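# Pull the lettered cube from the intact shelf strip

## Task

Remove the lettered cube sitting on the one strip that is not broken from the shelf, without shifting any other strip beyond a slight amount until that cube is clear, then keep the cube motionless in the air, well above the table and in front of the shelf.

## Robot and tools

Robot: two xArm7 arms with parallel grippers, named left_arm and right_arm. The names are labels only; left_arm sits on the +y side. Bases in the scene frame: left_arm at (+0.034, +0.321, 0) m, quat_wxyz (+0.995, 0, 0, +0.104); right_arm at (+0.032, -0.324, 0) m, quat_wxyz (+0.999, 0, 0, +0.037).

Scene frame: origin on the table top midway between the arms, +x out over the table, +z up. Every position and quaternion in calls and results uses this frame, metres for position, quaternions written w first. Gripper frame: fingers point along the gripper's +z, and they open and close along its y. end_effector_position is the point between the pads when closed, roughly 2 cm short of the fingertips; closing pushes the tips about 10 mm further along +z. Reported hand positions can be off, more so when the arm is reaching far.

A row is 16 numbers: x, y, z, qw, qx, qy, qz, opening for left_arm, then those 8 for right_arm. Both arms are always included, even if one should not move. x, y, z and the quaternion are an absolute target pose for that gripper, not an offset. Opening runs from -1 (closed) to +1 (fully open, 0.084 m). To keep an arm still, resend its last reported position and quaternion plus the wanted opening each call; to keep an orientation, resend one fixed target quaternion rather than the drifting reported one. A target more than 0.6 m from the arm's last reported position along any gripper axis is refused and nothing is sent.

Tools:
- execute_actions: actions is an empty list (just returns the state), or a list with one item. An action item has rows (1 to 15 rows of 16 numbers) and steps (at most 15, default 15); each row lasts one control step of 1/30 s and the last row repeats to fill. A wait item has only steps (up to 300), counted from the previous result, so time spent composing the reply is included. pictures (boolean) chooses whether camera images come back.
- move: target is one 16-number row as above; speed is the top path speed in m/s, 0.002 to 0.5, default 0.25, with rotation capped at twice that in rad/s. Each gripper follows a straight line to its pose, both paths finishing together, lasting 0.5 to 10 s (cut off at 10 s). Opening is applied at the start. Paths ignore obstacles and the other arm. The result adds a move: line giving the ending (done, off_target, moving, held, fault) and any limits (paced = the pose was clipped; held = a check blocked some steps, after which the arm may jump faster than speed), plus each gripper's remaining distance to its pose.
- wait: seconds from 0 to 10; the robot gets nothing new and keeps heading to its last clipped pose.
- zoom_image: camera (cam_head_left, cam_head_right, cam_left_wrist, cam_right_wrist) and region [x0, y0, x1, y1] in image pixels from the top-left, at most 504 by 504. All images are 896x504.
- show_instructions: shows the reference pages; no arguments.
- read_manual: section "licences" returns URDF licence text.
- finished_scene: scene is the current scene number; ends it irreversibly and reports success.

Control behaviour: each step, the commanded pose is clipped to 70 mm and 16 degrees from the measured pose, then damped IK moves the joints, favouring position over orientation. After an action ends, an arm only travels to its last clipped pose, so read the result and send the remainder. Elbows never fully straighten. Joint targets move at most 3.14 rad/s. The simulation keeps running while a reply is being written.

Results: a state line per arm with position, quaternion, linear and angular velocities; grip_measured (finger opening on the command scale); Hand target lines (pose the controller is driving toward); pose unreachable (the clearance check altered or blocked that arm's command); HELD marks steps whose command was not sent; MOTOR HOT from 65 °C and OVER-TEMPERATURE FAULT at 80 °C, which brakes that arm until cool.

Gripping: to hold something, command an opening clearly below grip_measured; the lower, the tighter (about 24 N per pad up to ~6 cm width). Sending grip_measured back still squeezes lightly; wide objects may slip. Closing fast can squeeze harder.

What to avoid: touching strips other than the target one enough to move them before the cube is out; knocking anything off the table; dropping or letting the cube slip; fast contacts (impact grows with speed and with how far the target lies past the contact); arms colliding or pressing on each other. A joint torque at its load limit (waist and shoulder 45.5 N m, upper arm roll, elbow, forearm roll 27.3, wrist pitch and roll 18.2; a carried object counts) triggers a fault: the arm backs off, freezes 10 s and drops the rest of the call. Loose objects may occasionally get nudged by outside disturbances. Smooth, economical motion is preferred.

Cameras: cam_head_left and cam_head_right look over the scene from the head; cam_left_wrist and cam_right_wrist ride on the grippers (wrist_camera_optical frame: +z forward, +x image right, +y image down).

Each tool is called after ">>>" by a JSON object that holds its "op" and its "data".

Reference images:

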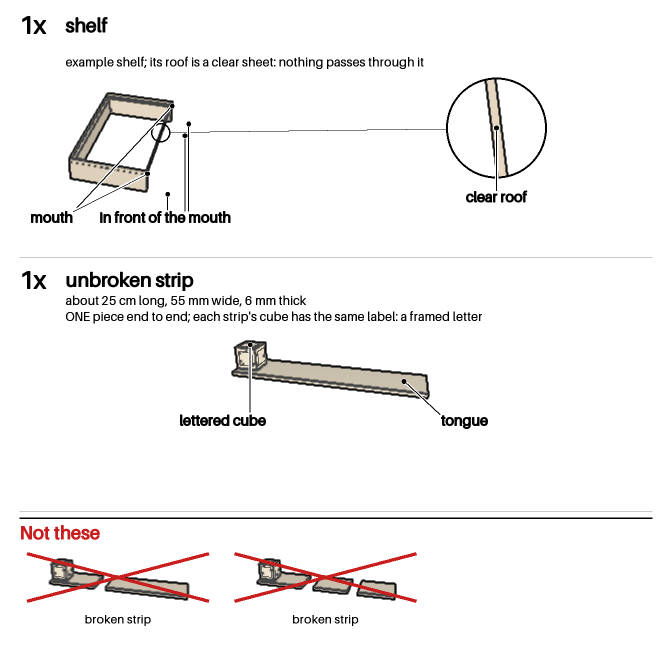

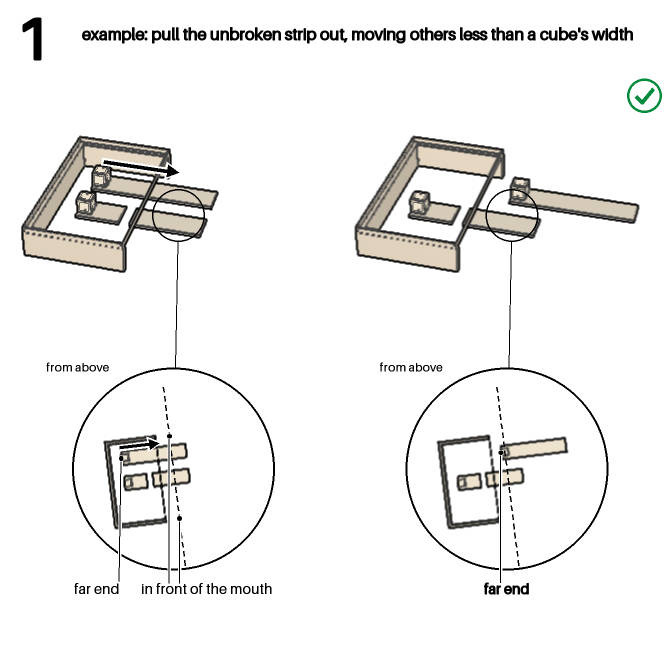

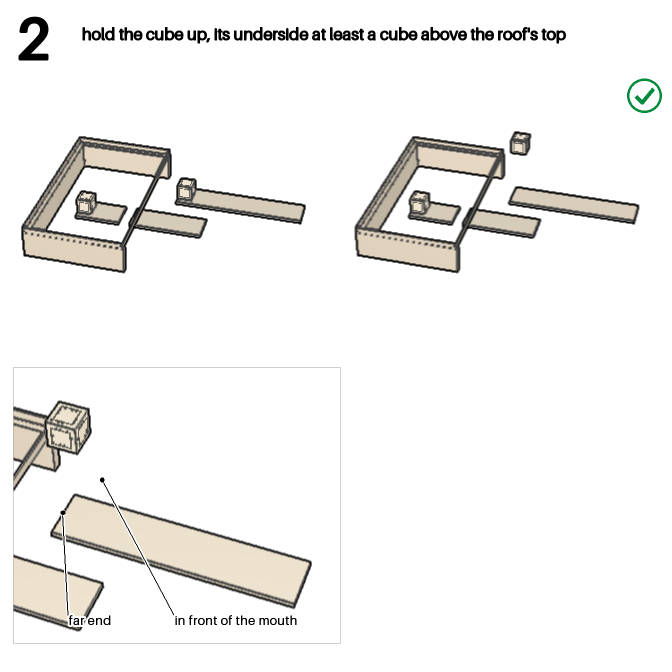

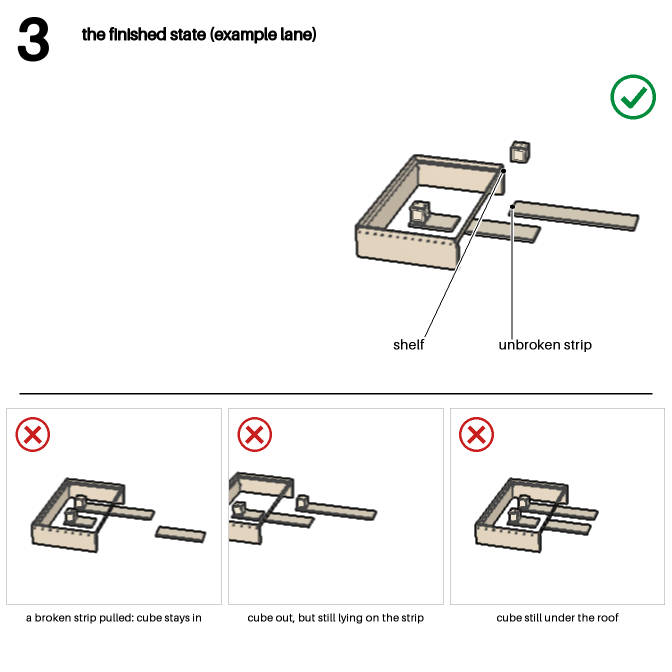

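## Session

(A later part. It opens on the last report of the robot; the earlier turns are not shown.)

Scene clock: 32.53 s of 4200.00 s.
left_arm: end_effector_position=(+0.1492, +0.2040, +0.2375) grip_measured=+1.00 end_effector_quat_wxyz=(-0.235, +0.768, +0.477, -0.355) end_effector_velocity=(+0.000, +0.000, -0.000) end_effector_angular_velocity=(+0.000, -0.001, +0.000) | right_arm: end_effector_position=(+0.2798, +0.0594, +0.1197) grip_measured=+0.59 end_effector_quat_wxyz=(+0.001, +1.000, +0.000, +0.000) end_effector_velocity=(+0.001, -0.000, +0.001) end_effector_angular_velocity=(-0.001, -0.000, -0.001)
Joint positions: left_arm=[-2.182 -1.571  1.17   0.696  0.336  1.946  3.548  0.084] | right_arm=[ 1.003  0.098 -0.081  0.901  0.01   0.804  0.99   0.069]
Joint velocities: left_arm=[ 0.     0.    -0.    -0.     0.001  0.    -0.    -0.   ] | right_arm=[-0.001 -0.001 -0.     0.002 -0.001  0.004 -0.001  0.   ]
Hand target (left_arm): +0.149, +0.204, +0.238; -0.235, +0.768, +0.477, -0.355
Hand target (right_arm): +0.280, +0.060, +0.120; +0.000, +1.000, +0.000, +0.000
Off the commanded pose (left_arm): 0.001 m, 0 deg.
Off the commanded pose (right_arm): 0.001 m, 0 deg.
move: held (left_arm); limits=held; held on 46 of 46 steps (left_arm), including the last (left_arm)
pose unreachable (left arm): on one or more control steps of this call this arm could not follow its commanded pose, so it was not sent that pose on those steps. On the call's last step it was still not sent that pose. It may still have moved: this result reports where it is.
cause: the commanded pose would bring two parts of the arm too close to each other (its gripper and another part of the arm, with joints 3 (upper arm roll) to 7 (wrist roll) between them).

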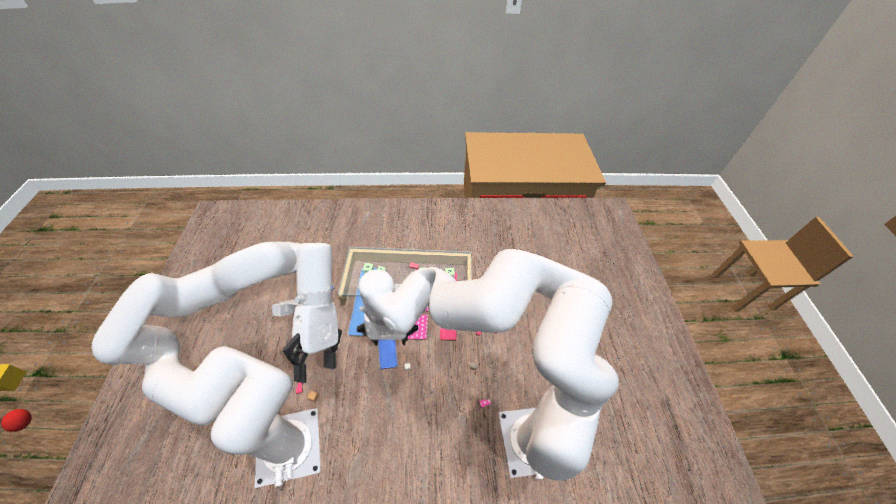

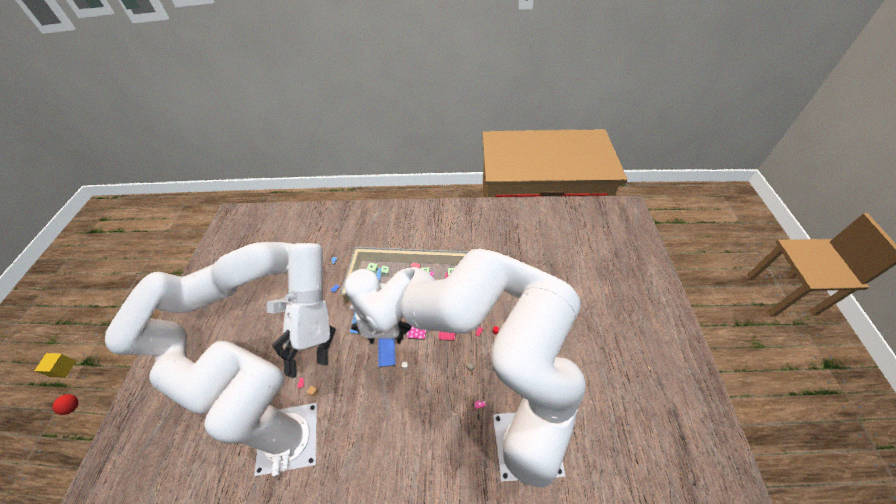

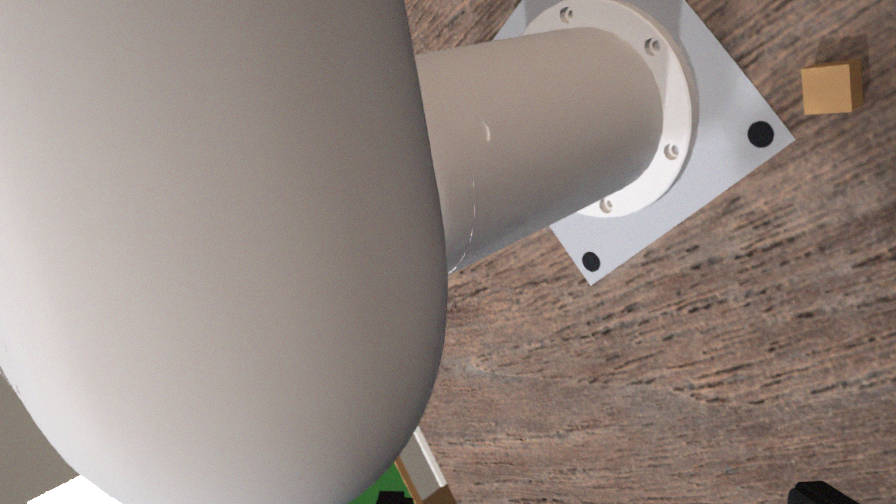

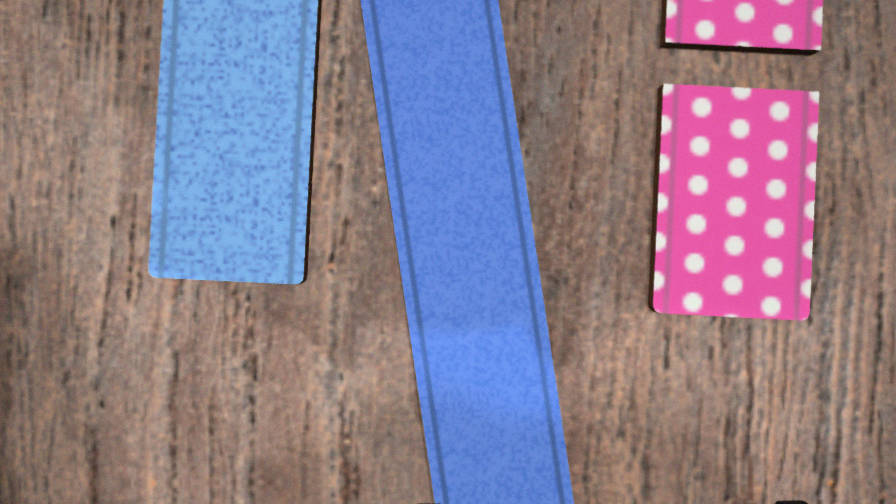

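>>> {"op": "move", "data": {"target": [0.149,0.204,0.238,-0.235,0.768,0.477,-0.355,1,0.36,0.03,0.4,0,1,0,0,1]}}

Scene clock: 36.20 s of 4200.00 s.
left_arm: end_effector_position=(+0.1492, +0.2040, +0.2375) grip_measured=+1.00 end_effector_quat_wxyz=(-0.235, +0.768, +0.477, -0.355) end_effector_velocity=(+0.000, +0.000, -0.000) end_effector_angular_velocity=(-0.000, -0.001, -0.000) | right_arm: end_effector_position=(+0.3590, +0.0289, +0.3994) grip_measured=+1.00 end_effector_quat_wxyz=(+0.001, +1.000, +0.000, -0.000) end_effector_velocity=(+0.003, -0.001, +0.008) end_effector_angular_velocity=(+0.009, -0.007, -0.005)
Joint positions: left_arm=[-2.182 -1.571  1.17   0.696  0.336  1.946  3.548  0.084] | right_arm=[ 0.913  0.052 -0.171  1.671  0.008  1.621  0.817  0.084]
Joint velocities: left_arm=[-0.    -0.    -0.001 -0.     0.001  0.    -0.     0.   ] | right_arm=[-0.004 -0.    -0.003  0.021  0.002  0.01  -0.002  0.   ]
Hand target (left_arm): +0.149, +0.204, +0.238; -0.235, +0.768, +0.477, -0.355
Hand target (right_arm): +0.359, +0.029, +0.400; +0.000, +1.000, -0.000, +0.000
Off the commanded pose (left_arm): 0.001 m, 0 deg.
Off the commanded pose (right_arm): 0.002 m, 0 deg.
move: held (left_arm); limits=held; held on 49 of 50 steps (left_arm), including the last (left_arm)
pose unreachable (left arm): on one or more control steps of this call this arm could not follow its commanded pose, so it was not sent that pose on those steps. On the call's last step it was still not sent that pose. It may still have moved: this result reports where it is.
cause: the commanded pose would bring two parts of the arm too close to each other (its gripper and another part of the arm, with joints 3 (upper arm roll) to 7 (wrist roll) between them).

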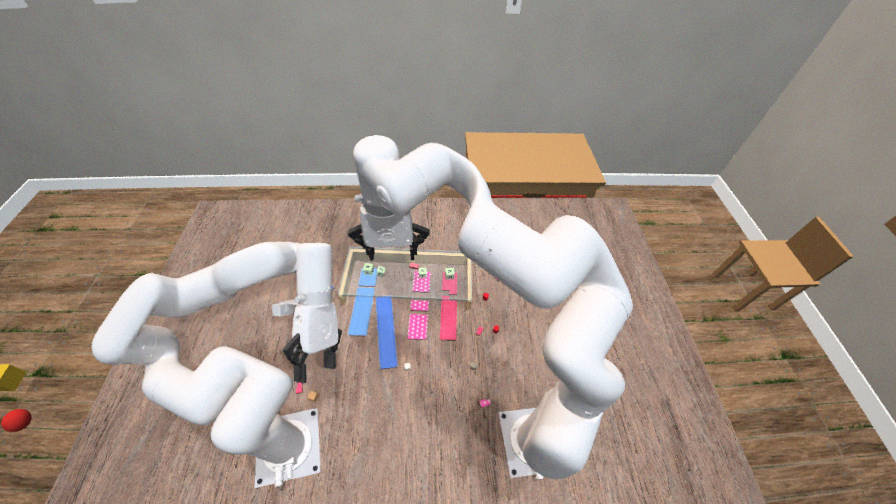

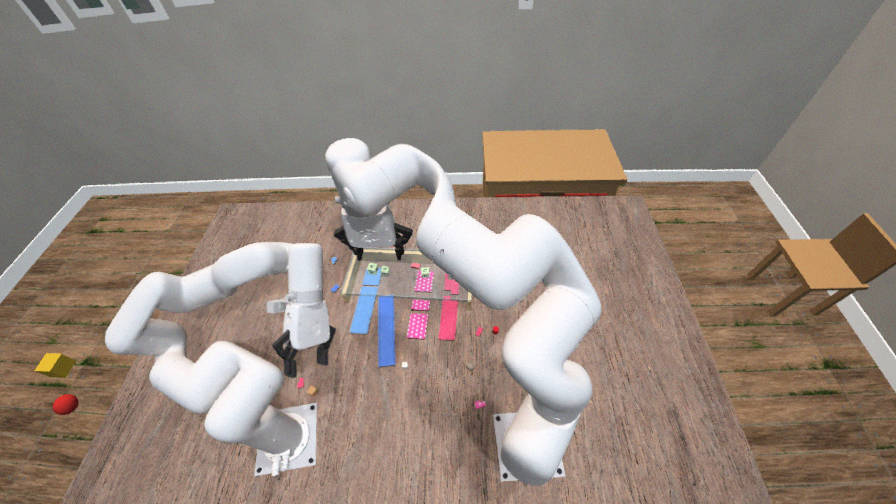

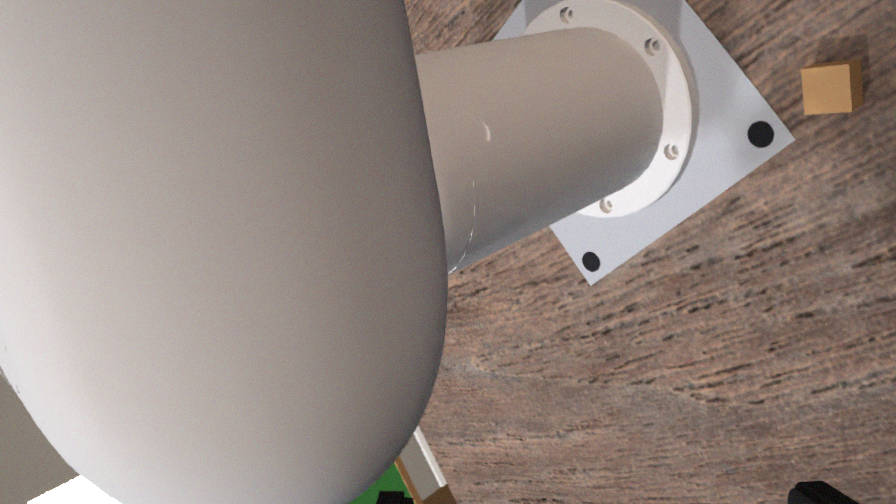

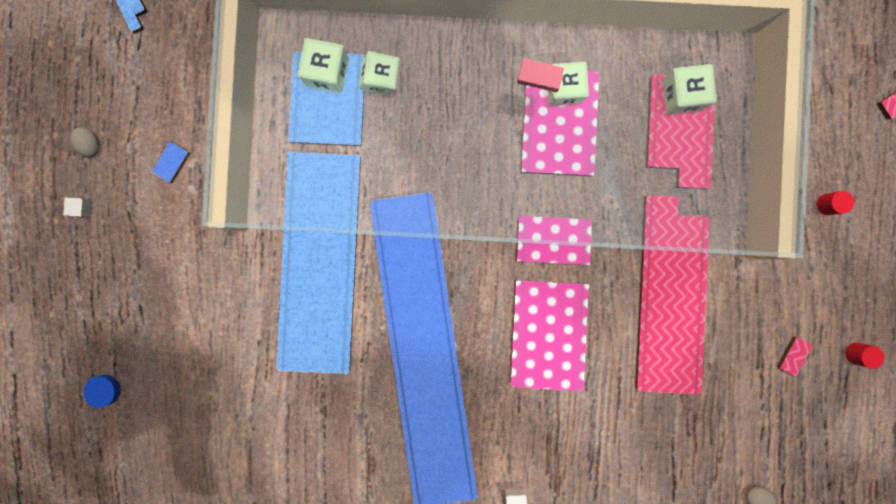

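>>> {"op": "move", "data": {"target": [0.149,0.204,0.238,-0.235,0.768,0.477,-0.355,1,0.28,0.06,0.07,0,0.9976,0.07,0,0.8]}}

>>> {"op": "move", "data": {"target": [0.149,0.204,0.238,-0.235,0.768,0.477,-0.355,1,0.28,0.08,0.05,0,0.9976,0.07,0,0.8], "speed": 0.05}}

Scene clock: 42.57 s of 4200.00 s.
left_arm: end_effector_position=(+0.1492, +0.2040, +0.2375) grip_measured=+1.00 end_effector_quat_wxyz=(-0.235, +0.768, +0.477, -0.355) end_effector_velocity=(-0.000, +0.000, -0.000) end_effector_angular_velocity=(+0.001, +0.001, -0.001) | right_arm: end_effector_position=(+0.2811, +0.0617, +0.0704) grip_measured=+0.80 end_effector_quat_wxyz=(-0.001, +0.998, +0.070, +0.000) end_effector_velocity=(-0.003, -0.002, -0.005) end_effector_angular_velocity=(-0.009, +0.006, +0.005)
Joint positions: left_arm=[-2.182 -1.571  1.17   0.696  0.336  1.946  3.548  0.084] | right_arm=[ 1.001  0.204 -0.079  0.869  0.027  0.664  0.837  0.077]
Joint velocities: left_arm=[-0.    -0.     0.     0.    -0.     0.001 -0.    -0.   ] | right_arm=[ 0.001  0.007  0.002 -0.006  0.    -0.002 -0.001 -0.   ]
Hand target (left_arm): +0.149, +0.204, +0.238; -0.235, +0.768, +0.477, -0.355
Hand target (right_arm): +0.281, +0.061, +0.070; -0.000, +0.998, +0.070, -0.000
Off the commanded pose (left_arm): 0.001 m, 0 deg.
Off the commanded pose (right_arm): 0.002 m, 0 deg.
After step 90, 1.50 s passed at rest.
move: held (left_arm); limits=held; held on 54 of 56 steps (left_arm), including the last (left_arm)
pose unreachable (left arm): on one or more control steps of this call this arm could not follow its commanded pose, so it was not sent that pose on those steps. On the call's last step it was still not sent that pose. It may still have moved: this result reports where it is.
cause: the commanded pose would bring two parts of the arm too close to each other (its gripper and another part of the arm, with joints 3 (upper arm roll) to 7 (wrist roll) between them).

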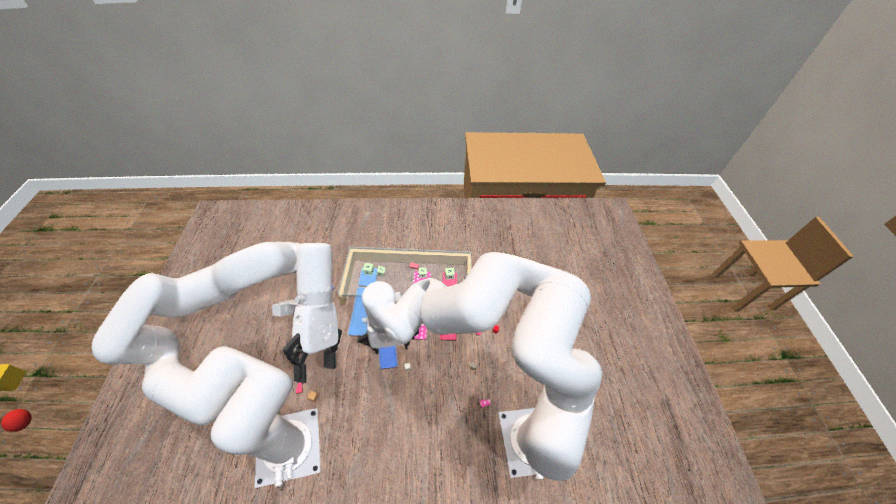

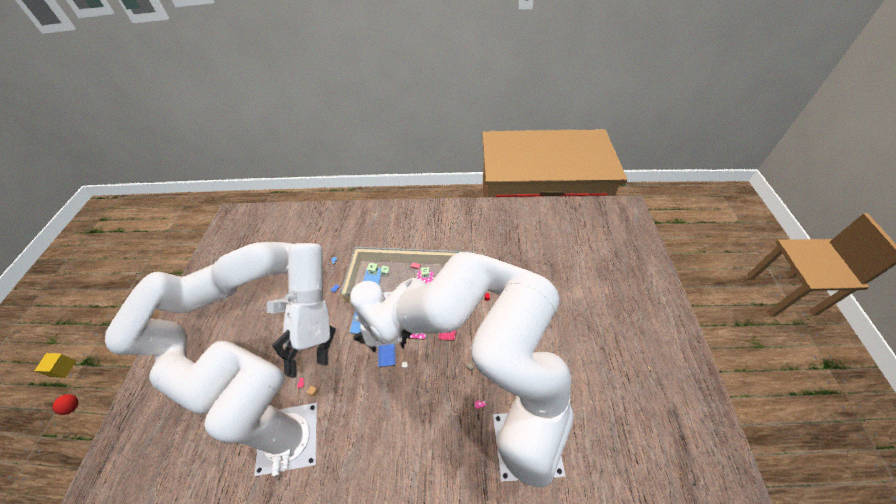

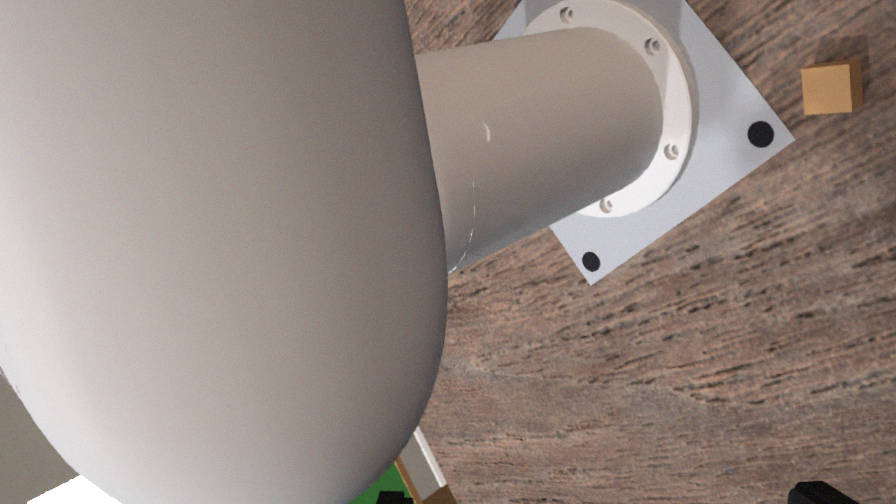

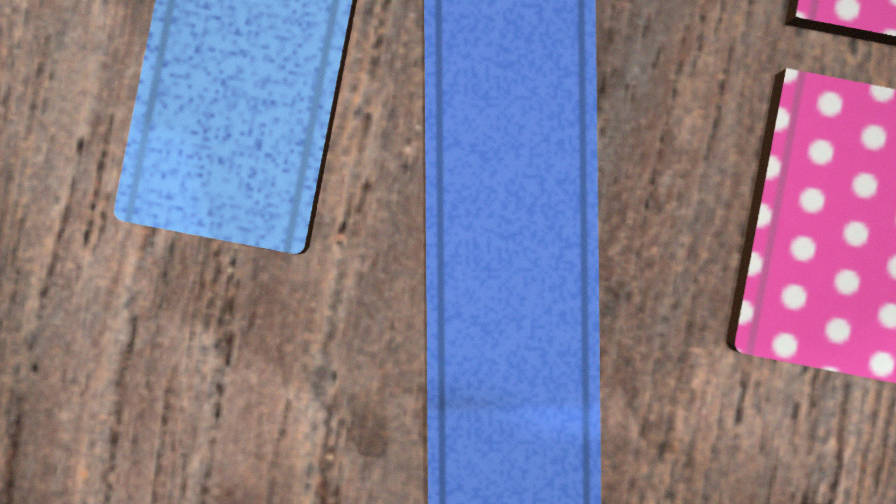

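Scene clock: 43.67 s of 4200.00 s.
left_arm: end_effector_position=(+0.1492, +0.2040, +0.2375) grip_measured=+1.00 end_effector_quat_wxyz=(-0.235, +0.768, +0.477, -0.355) end_effector_velocity=(+0.000, +0.000, -0.000) end_effector_angular_velocity=(+0.001, -0.001, -0.001) | right_arm: end_effector_position=(+0.2801, +0.0801, +0.0502) grip_measured=+0.80 end_effector_quat_wxyz=(-0.000, +0.998, +0.070, -0.000) end_effector_velocity=(-0.000, +0.000, -0.001) end_effector_angular_velocity=(-0.001, +0.001, -0.000)
Joint positions: left_arm=[-2.182 -1.571  1.17   0.696  0.336  1.946  3.548  0.084] | right_arm=[ 1.014  0.291 -0.068  0.92   0.034  0.63   0.856  0.077]
Joint velocities: left_arm=[-0.001 -0.     0.     0.     0.001  0.    -0.    -0.   ] | right_arm=[ 0.     0.004  0.     0.002  0.    -0.001  0.     0.   ]
Hand target (left_arm): +0.149, +0.204, +0.238; -0.235, +0.768, +0.477, -0.355
Hand target (right_arm): +0.280, +0.080, +0.050; -0.000, +0.998, +0.070, -0.000
Off the commanded pose (left_arm): 0.001 m, 0 deg.
Off the commanded pose (right_arm): 0.000 m, 0 deg.
move: held (left_arm); limits=held; held on 26 of 26 steps (left_arm), including the last (left_arm)
pose unreachable (left arm): on one or more control steps of this call this arm could not follow its commanded pose, so it was not sent that pose on those steps. On the call's last step it was still not sent that pose. It may still have moved: this result reports where it is.
cause: the commanded pose would bring two parts of the arm too close to each other (its gripper and another part of the arm, with joints 3 (upper arm roll) to 7 (wrist roll) between them).

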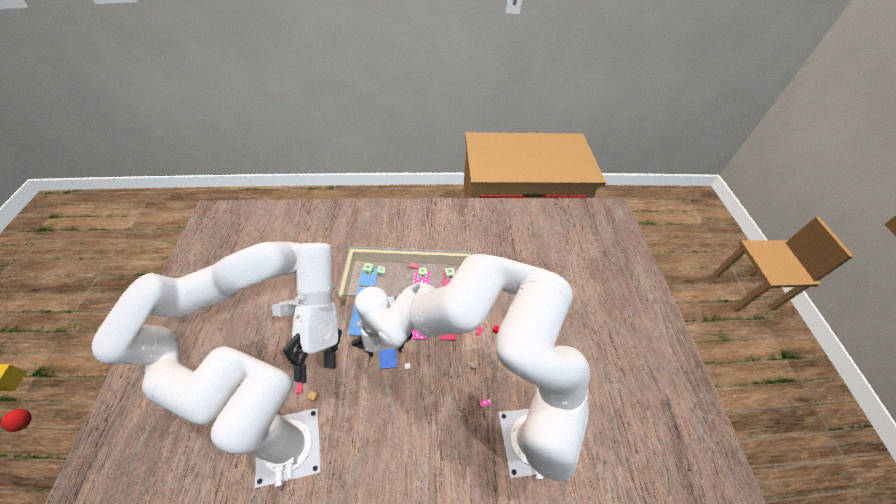

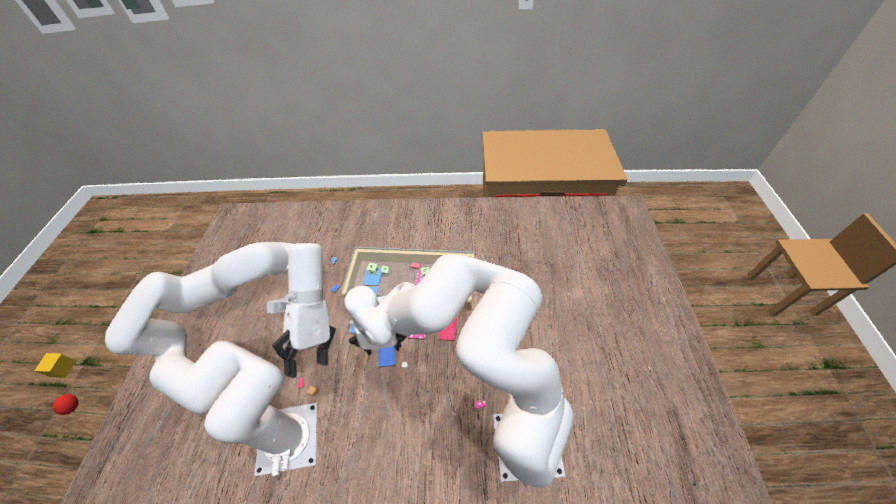

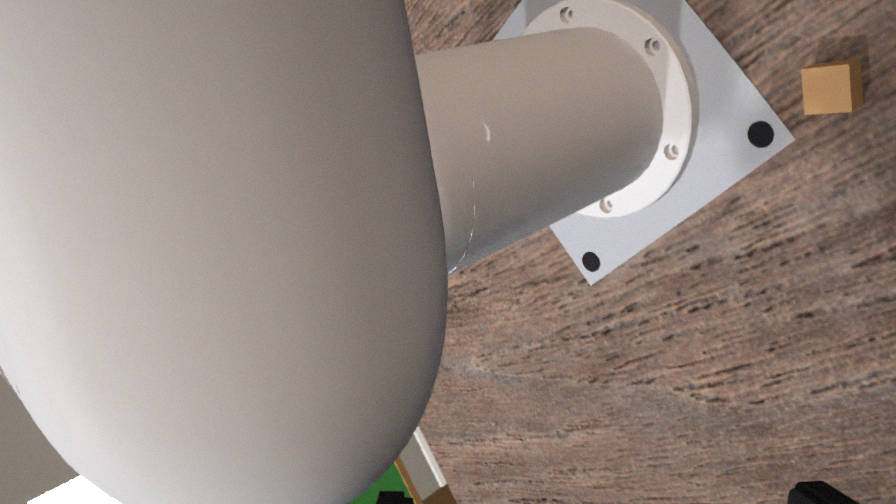

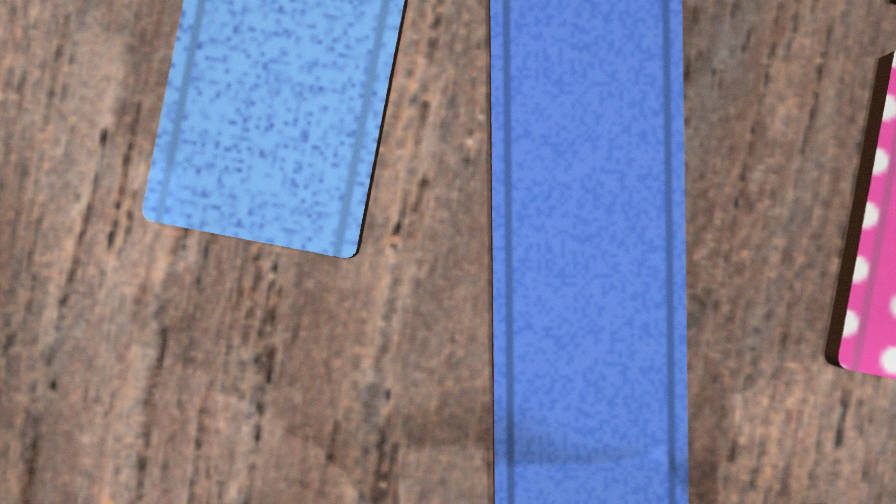

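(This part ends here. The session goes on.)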